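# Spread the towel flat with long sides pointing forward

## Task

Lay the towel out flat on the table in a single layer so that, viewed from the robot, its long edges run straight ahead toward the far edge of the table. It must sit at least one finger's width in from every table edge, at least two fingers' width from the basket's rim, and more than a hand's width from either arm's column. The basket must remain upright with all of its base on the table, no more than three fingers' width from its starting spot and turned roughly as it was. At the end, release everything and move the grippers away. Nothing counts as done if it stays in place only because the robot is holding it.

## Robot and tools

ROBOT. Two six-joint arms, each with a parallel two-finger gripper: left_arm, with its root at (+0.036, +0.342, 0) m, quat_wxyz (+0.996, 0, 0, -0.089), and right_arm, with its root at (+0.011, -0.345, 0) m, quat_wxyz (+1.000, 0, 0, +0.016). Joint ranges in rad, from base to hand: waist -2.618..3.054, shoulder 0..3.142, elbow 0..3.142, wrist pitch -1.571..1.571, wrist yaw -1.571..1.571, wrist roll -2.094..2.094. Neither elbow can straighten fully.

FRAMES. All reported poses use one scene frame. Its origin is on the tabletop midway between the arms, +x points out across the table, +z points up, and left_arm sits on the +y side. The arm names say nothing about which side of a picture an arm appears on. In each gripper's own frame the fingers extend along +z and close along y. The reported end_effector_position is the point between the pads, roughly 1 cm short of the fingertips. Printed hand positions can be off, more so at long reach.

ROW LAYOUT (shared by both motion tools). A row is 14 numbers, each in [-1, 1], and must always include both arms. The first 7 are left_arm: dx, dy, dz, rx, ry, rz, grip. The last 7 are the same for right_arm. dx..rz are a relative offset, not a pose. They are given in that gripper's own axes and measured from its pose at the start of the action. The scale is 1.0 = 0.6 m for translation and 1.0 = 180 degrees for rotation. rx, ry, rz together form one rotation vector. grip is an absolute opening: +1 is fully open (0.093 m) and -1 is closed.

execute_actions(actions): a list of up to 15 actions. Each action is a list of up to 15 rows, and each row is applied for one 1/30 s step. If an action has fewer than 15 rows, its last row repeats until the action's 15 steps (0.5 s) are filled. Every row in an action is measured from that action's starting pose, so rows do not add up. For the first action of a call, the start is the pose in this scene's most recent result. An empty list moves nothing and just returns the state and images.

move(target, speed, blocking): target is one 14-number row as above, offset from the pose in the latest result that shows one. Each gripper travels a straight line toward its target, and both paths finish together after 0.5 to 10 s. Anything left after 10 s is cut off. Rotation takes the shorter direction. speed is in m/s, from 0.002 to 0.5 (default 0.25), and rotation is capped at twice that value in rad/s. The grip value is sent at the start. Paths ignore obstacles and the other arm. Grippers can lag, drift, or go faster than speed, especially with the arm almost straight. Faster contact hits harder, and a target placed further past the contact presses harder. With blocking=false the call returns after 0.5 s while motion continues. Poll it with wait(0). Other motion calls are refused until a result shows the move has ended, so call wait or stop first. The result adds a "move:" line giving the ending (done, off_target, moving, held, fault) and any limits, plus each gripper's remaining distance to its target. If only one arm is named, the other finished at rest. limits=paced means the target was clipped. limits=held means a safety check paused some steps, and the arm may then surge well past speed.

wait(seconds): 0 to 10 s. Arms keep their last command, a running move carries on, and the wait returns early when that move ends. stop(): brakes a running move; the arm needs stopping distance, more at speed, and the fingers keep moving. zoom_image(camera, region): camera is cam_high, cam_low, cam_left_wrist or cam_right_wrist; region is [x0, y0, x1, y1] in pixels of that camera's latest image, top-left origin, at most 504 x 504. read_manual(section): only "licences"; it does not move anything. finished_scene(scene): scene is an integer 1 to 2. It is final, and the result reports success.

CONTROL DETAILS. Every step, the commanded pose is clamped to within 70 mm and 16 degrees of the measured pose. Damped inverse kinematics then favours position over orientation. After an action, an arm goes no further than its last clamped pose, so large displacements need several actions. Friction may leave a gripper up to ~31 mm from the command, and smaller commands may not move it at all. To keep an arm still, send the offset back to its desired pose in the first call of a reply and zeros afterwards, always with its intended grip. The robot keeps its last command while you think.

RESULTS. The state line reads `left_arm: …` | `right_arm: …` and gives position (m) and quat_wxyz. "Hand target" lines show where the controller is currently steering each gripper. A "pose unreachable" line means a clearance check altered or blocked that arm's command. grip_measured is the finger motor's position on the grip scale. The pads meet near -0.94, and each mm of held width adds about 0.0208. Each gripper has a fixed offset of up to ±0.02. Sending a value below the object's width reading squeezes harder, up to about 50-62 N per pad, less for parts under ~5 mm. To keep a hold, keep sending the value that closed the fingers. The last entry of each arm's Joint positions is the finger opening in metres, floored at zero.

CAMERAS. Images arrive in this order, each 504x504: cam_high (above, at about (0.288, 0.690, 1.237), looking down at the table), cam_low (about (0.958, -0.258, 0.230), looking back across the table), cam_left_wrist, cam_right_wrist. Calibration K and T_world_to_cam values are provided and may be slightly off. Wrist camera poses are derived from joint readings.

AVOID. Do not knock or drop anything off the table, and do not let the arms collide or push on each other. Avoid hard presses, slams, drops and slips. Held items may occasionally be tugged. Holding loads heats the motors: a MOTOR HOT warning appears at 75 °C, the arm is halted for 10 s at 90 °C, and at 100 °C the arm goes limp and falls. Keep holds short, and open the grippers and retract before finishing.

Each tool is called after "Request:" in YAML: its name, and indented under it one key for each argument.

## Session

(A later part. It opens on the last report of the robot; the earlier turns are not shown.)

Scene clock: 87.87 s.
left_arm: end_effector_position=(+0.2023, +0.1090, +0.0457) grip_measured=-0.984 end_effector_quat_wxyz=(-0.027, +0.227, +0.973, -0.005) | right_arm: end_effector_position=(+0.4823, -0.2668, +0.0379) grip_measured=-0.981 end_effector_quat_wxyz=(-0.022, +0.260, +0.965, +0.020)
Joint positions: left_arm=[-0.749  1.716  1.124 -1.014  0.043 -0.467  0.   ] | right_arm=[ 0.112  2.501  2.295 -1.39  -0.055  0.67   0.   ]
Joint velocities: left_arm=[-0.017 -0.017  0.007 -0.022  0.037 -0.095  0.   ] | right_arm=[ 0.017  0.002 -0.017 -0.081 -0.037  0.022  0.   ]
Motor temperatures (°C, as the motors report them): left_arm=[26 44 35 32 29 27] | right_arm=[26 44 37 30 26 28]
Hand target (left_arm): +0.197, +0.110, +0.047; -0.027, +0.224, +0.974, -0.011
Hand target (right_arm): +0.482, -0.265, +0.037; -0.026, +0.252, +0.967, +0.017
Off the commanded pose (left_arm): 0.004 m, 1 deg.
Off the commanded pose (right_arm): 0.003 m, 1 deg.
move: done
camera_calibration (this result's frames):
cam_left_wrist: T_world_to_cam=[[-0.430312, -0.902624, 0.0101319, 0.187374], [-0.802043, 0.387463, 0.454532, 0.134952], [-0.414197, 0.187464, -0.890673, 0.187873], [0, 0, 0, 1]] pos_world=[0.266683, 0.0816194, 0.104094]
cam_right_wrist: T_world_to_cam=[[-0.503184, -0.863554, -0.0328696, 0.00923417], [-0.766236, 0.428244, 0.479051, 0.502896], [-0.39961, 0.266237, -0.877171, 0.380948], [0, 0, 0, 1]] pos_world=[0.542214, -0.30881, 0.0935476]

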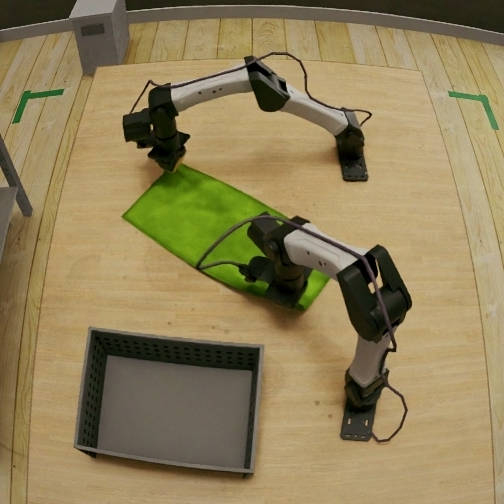

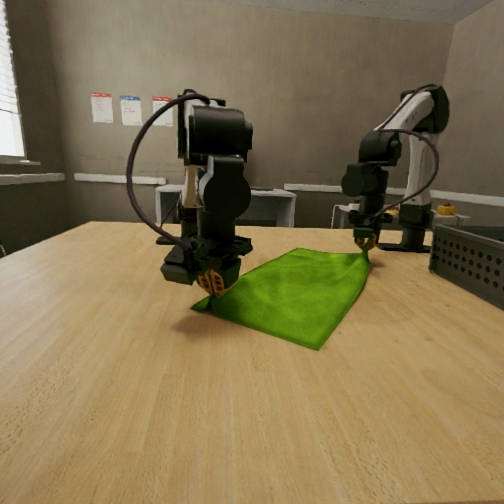

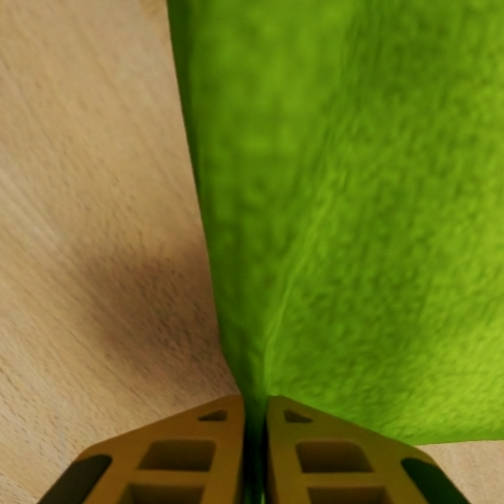

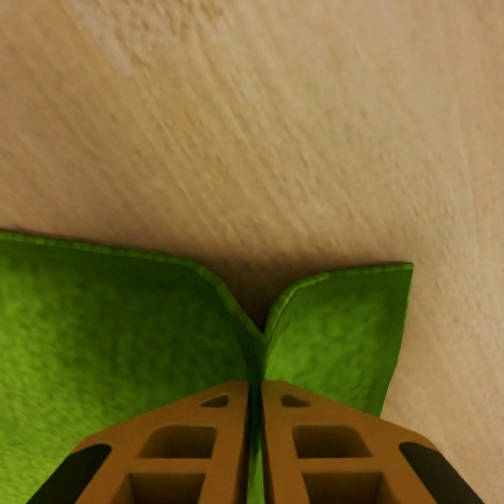

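Request:
move:
  target: [0.12,-0.141,0.02,0,0,-0.172,-1,0.048,0.275,0,0,-0.08,-0.172,-1]
  speed: 0.1

Request:
move:
  target: [0,0,0.035,0,0,0,-1,0,0,0.03,0,0,0,-1]
  speed: 0.05

Request:
move:
  target: [0,0,0,0,0,0,0.5,0,0,0,0,0,0,0.5]

Request:
move:
  target: [-0.15,0.12,-0.25,0,0,0,0.5,0.15,-0.25,-0.3,0,0,0,0.5]

Scene clock: 104.83 s.
left_arm: end_effector_position=(+0.1014, +0.0658, +0.0386) grip_measured=-0.984 end_effector_quat_wxyz=(-0.030, -0.037, +0.999, +0.010) | right_arm: end_effector_position=(+0.5274, -0.1152, +0.0420) grip_measured=-0.981 end_effector_quat_wxyz=(+0.122, -0.002, +0.992, +0.012)
Joint positions: left_arm=[-1.13   1.716  1.093 -0.982  0.053 -1.382  0.   ] | right_arm=[ 0.41   2.796  2.855 -1.397  0.081  0.429  0.   ]
Joint velocities: left_arm=[ 0.002  0.012 -0.017 -0.007  0.007 -0.066  0.   ] | right_arm=[ 0.002 -0.017 -0.002 -0.125 -0.022 -0.007  0.   ]
Motor temperatures (°C, as the motors report them): left_arm=[26 43 34 32 29 27] | right_arm=[26 48 38 30 26 28]
Hand target (left_arm): +0.098, +0.065, +0.038; -0.033, -0.040, +0.999, +0.003
Hand target (right_arm): +0.535, -0.109, +0.042; +0.142, -0.009, +0.990, +0.015
Off the commanded pose (left_arm): 0.002 m, 1 deg.
Off the commanded pose (right_arm): 0.014 m, 3 deg.
elbow stopped short (right arm): the move would have taken joint 3 (elbow) straighter than the controller allows; a more bent joint 3 avoids this.
move: off_target (right_arm)
camera_calibration (this result's frames):
cam_left_wrist: T_world_to_cam=[[0.0878577, -0.995513, -0.0351334, 0.0603997], [-0.882446, -0.0941449, 0.460897, 0.113582], [-0.462136, -0.00949, -0.886758, 0.165508], [0, 0, 0, 1]] pos_world=[0.171411, 0.0723925, 0.0965379]
cam_right_wrist: T_world_to_cam=[[0.00776339, -0.999553, -0.0288814, -0.122328], [-0.979734, -0.0133842, 0.199856, 0.543979], [-0.200153, 0.0267446, -0.9794, 0.233682], [0, 0, 0, 1]] pos_world=[0.580676, -0.121242, 0.116618]

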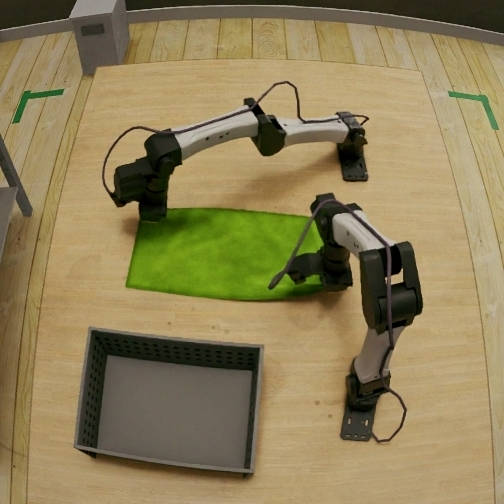

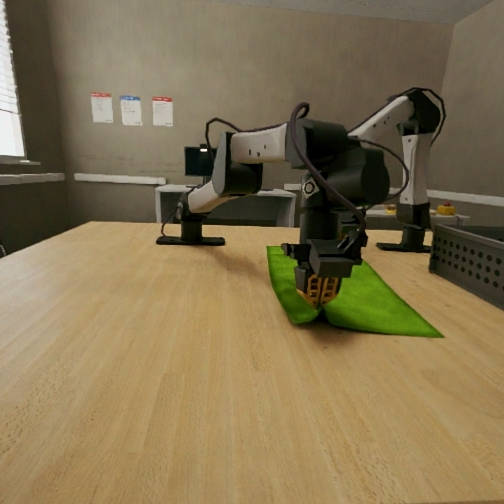

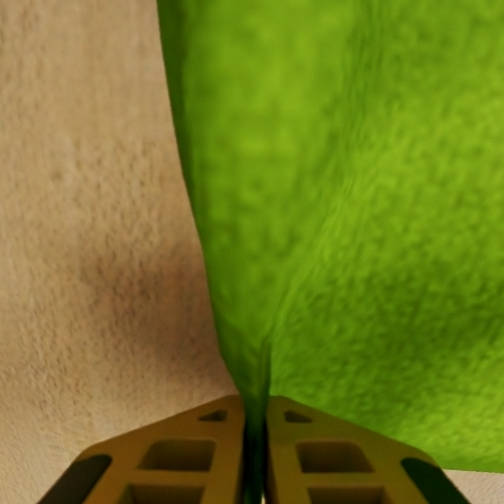

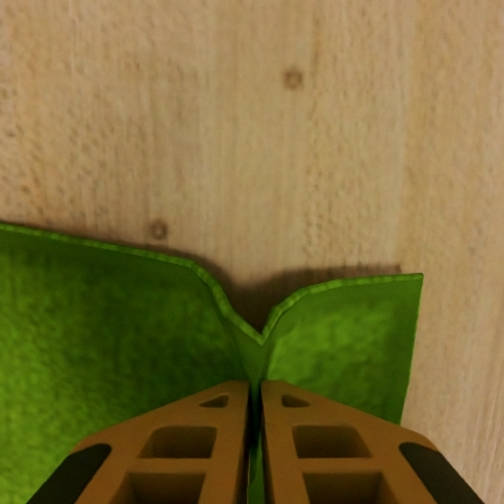

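Scene clock: 105.70 s.
left_arm: end_effector_position=(+0.1016, +0.0651, +0.0249) grip_measured=-0.984 end_effector_quat_wxyz=(-0.029, -0.037, +0.999, +0.007) | right_arm: end_effector_position=(+0.5300, -0.1139, +0.0427) grip_measured=-0.981 end_effector_quat_wxyz=(+0.128, -0.002, +0.992, +0.015)
Joint positions: left_arm=[-1.13   1.734  1.056 -0.92   0.053 -1.382  0.   ] | right_arm=[ 0.41   2.796  2.855 -1.385  0.081  0.429  0.   ]
Joint velocities: left_arm=[-0.007  0.007 -0.002  0.051 -0.022 -0.022  0.   ] | right_arm=[-0.002  0.002  0.007  0.066  0.037 -0.022  0.   ]
Motor temperatures (°C, as the motors report them): left_arm=[26 43 34 32 29 27] | right_arm=[26 48 38 30 26 28]
Hand target (left_arm): +0.100, +0.067, +0.018; -0.030, -0.037, +0.999, +0.010
Hand target (right_arm): +0.531, -0.115, +0.025; +0.120, -0.002, +0.993, +0.011
Off the commanded pose (left_arm): 0.008 m, 0 deg.
Off the commanded pose (right_arm): 0.018 m, 1 deg.
move: off_target (right_arm)
camera_calibration (this result's frames):
cam_left_wrist: T_world_to_cam=[[0.0879115, -0.995713, -0.0287507, 0.0590343], [-0.883223, -0.0912616, 0.459988, 0.1199], [-0.46064, -0.0150451, -0.887459, 0.153694], [0, 0, 0, 1]] pos_world=[0.171507, 0.0720358, 0.0829417]
cam_right_wrist: T_world_to_cam=[[0.00812205, -0.999383, -0.0341824, -0.121005], [-0.981943, -0.0144319, 0.188624, 0.548002], [-0.189001, 0.0320332, -0.981454, 0.229668], [0, 0, 0, 1]] pos_world=[0.582497, -0.120379, 0.117906]

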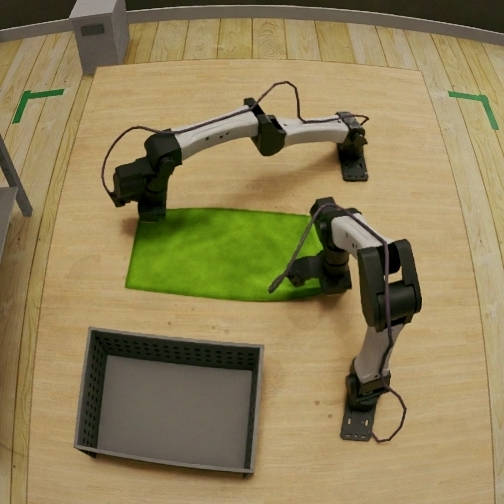

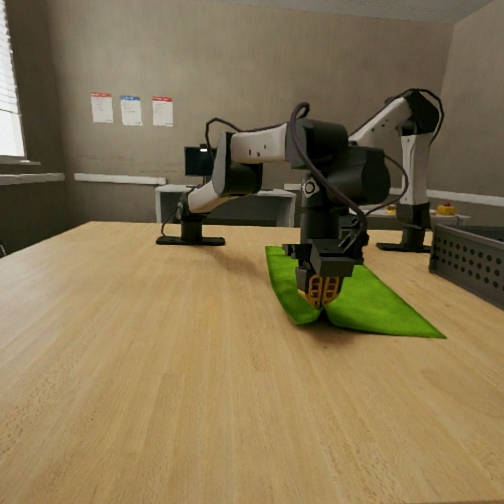

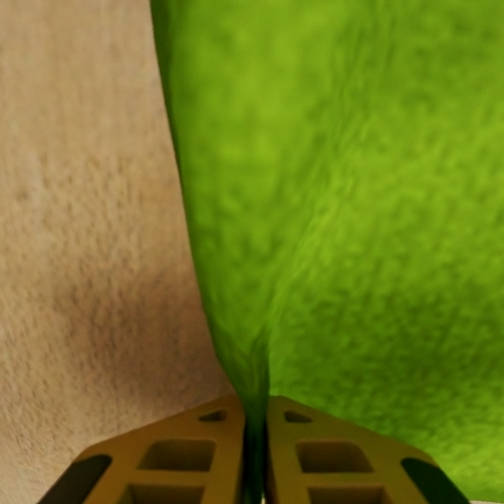

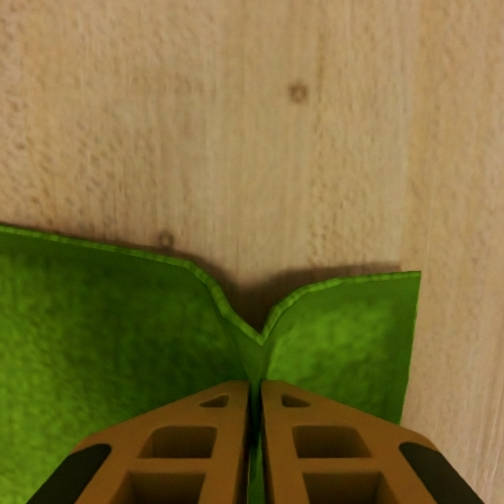

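Scene clock: 106.20 s.
left_arm: end_effector_position=(+0.1016, +0.0651, +0.0249) grip_measured=+0.497 end_effector_quat_wxyz=(-0.029, -0.037, +0.999, +0.007) | right_arm: end_effector_position=(+0.5300, -0.1139, +0.0427) grip_measured=+0.498 end_effector_quat_wxyz=(+0.128, -0.002, +0.992, +0.015)
Joint positions: left_arm=[-1.13   1.734  1.056 -0.92   0.053 -1.382  0.069] | right_arm=[ 0.41   2.796  2.855 -1.385  0.081  0.429  0.069]
Joint velocities: left_arm=[-0.012  0.007  0.002 -0.022 -0.007 -0.022 -0.001] | right_arm=[-0.012 -0.012  0.007 -0.051  0.081 -0.022 -0.   ]
Motor temperatures (°C, as the motors report them): left_arm=[26 43 34 32 29 27] | right_arm=[26 48 38 30 26 28]
Hand target (left_arm): +0.102, +0.065, +0.025; -0.029, -0.037, +0.999, +0.007
Hand target (right_arm): +0.530, -0.114, +0.043; +0.128, -0.002, +0.992, +0.015
Off the commanded pose (left_arm): 0.000 m, 0 deg.
Off the commanded pose (right_arm): 0.000 m, 0 deg.
move: done
camera_calibration (this result's frames):
cam_left_wrist: T_world_to_cam=[[0.0879115, -0.995713, -0.0287507, 0.0590343], [-0.883223, -0.0912616, 0.459988, 0.1199], [-0.46064, -0.0150451, -0.887459, 0.153694], [0, 0, 0, 1]] pos_world=[0.171507, 0.0720358, 0.0829417]
cam_right_wrist: T_world_to_cam=[[0.00812205, -0.999383, -0.0341824, -0.121005], [-0.981943, -0.0144319, 0.188624, 0.548002], [-0.189001, 0.0320332, -0.981454, 0.229668], [0, 0, 0, 1]] pos_world=[0.582497, -0.120379, 0.117906]

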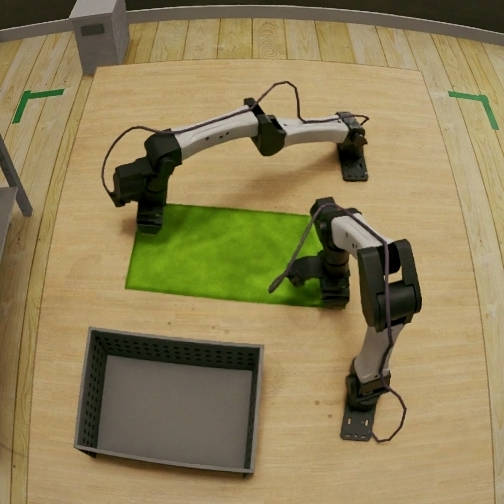

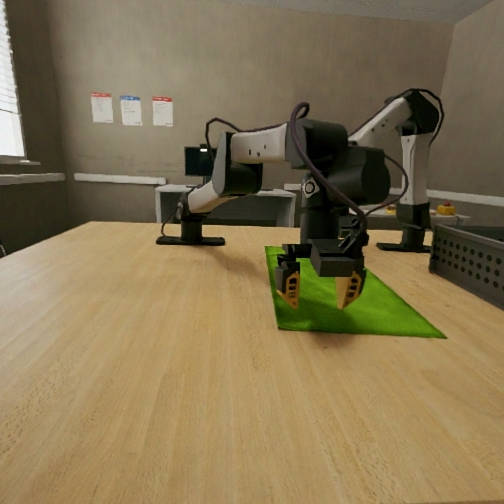

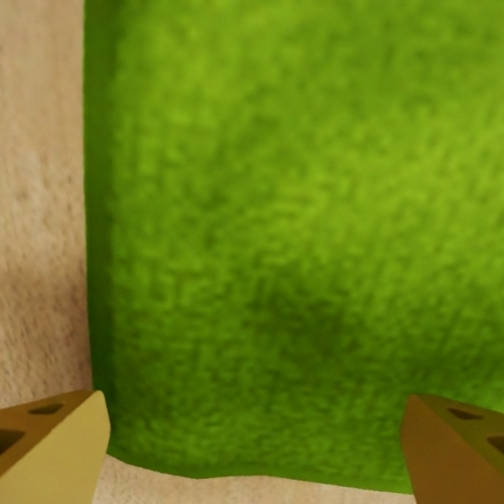

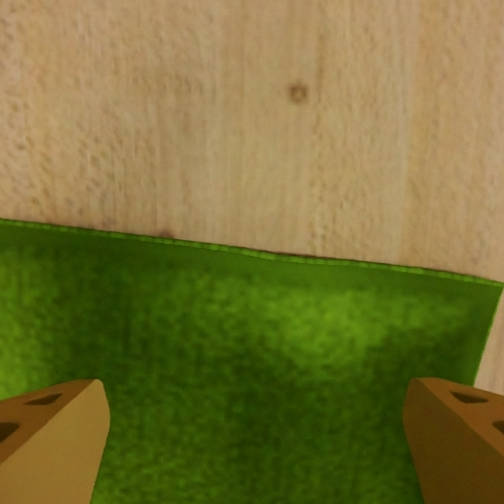

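Scene clock: 107.90 s.
left_arm: end_effector_position=(+0.1916, +0.1374, +0.1645) grip_measured=+0.497 end_effector_quat_wxyz=(-0.033, -0.040, +0.999, +0.010) | right_arm: end_effector_position=(+0.4089, -0.2656, +0.1947) grip_measured=+0.498 end_effector_quat_wxyz=(+0.140, +0.001, +0.990, +0.014)
Joint positions: left_arm=[-0.718  1.571  1.445 -1.501  0.04  -0.976  0.069] | right_arm=[ 0.177  1.854  1.856 -1.292  0.032  0.207  0.069]
Joint velocities: left_arm=[ 0.017  0.002 -0.012 -0.007 -0.051  0.037  0.   ] | right_arm=[ 0.007 -0.017  0.002  0.022 -0.022 -0.007  0.001]
Motor temperatures (°C, as the motors report them): left_arm=[26 43 34 32 29 27] | right_arm=[26 49 38 30 26 28]
Hand target (left_arm): +0.195, +0.139, +0.173; -0.023, -0.038, +0.999, +0.007
Hand target (right_arm): +0.401, -0.268, +0.193; +0.129, -0.002, +0.991, +0.014
Off the commanded pose (left_arm): 0.008 m, 1 deg.
Off the commanded pose (right_arm): 0.012 m, 1 deg.
move: off_target (right_arm)
camera_calibration (this result's frames):
cam_left_wrist: T_world_to_cam=[[0.0936274, -0.994976, -0.0354576, 0.127032], [-0.879197, -0.0993388, 0.465988, 0.141178], [-0.467169, -0.012455, -0.88408, 0.32045], [0, 0, 0, 1]] pos_world=[0.261934, 0.14441, 0.22202]
cam_right_wrist: T_world_to_cam=[[0.00317106, -0.999482, -0.0320184, -0.264802], [-0.986427, -0.00838298, 0.163988, 0.406412], [-0.164171, 0.0310638, -0.985943, 0.351274], [0, 0, 0, 1]] pos_world=[0.459405, -0.27217, 0.271211]

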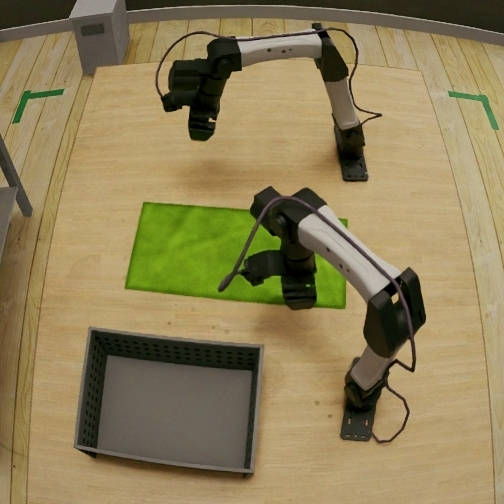

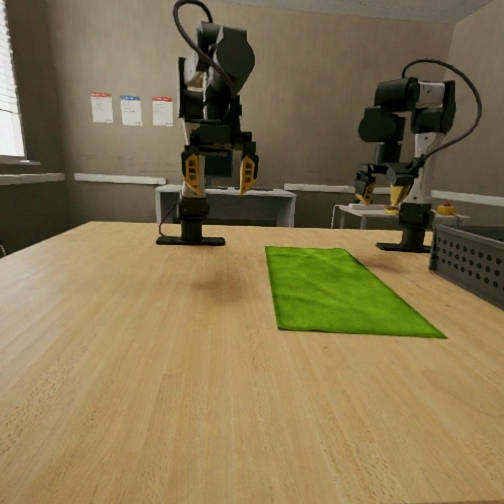

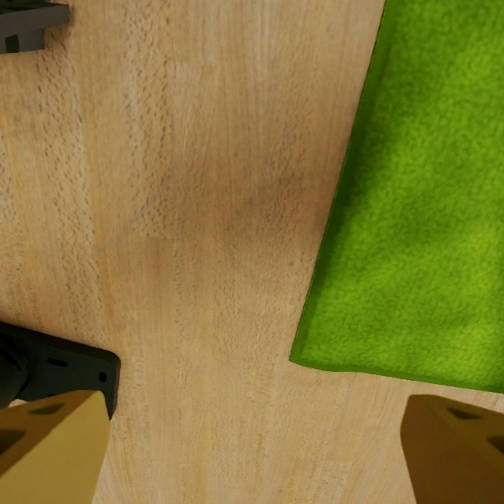

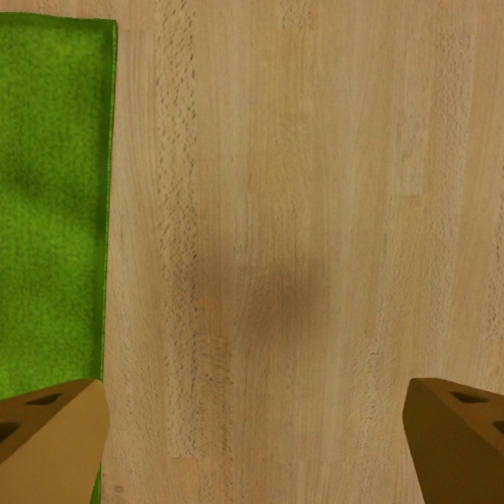

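Request:
finished_scene:
  scene: 2

The scene is finished: the task was done.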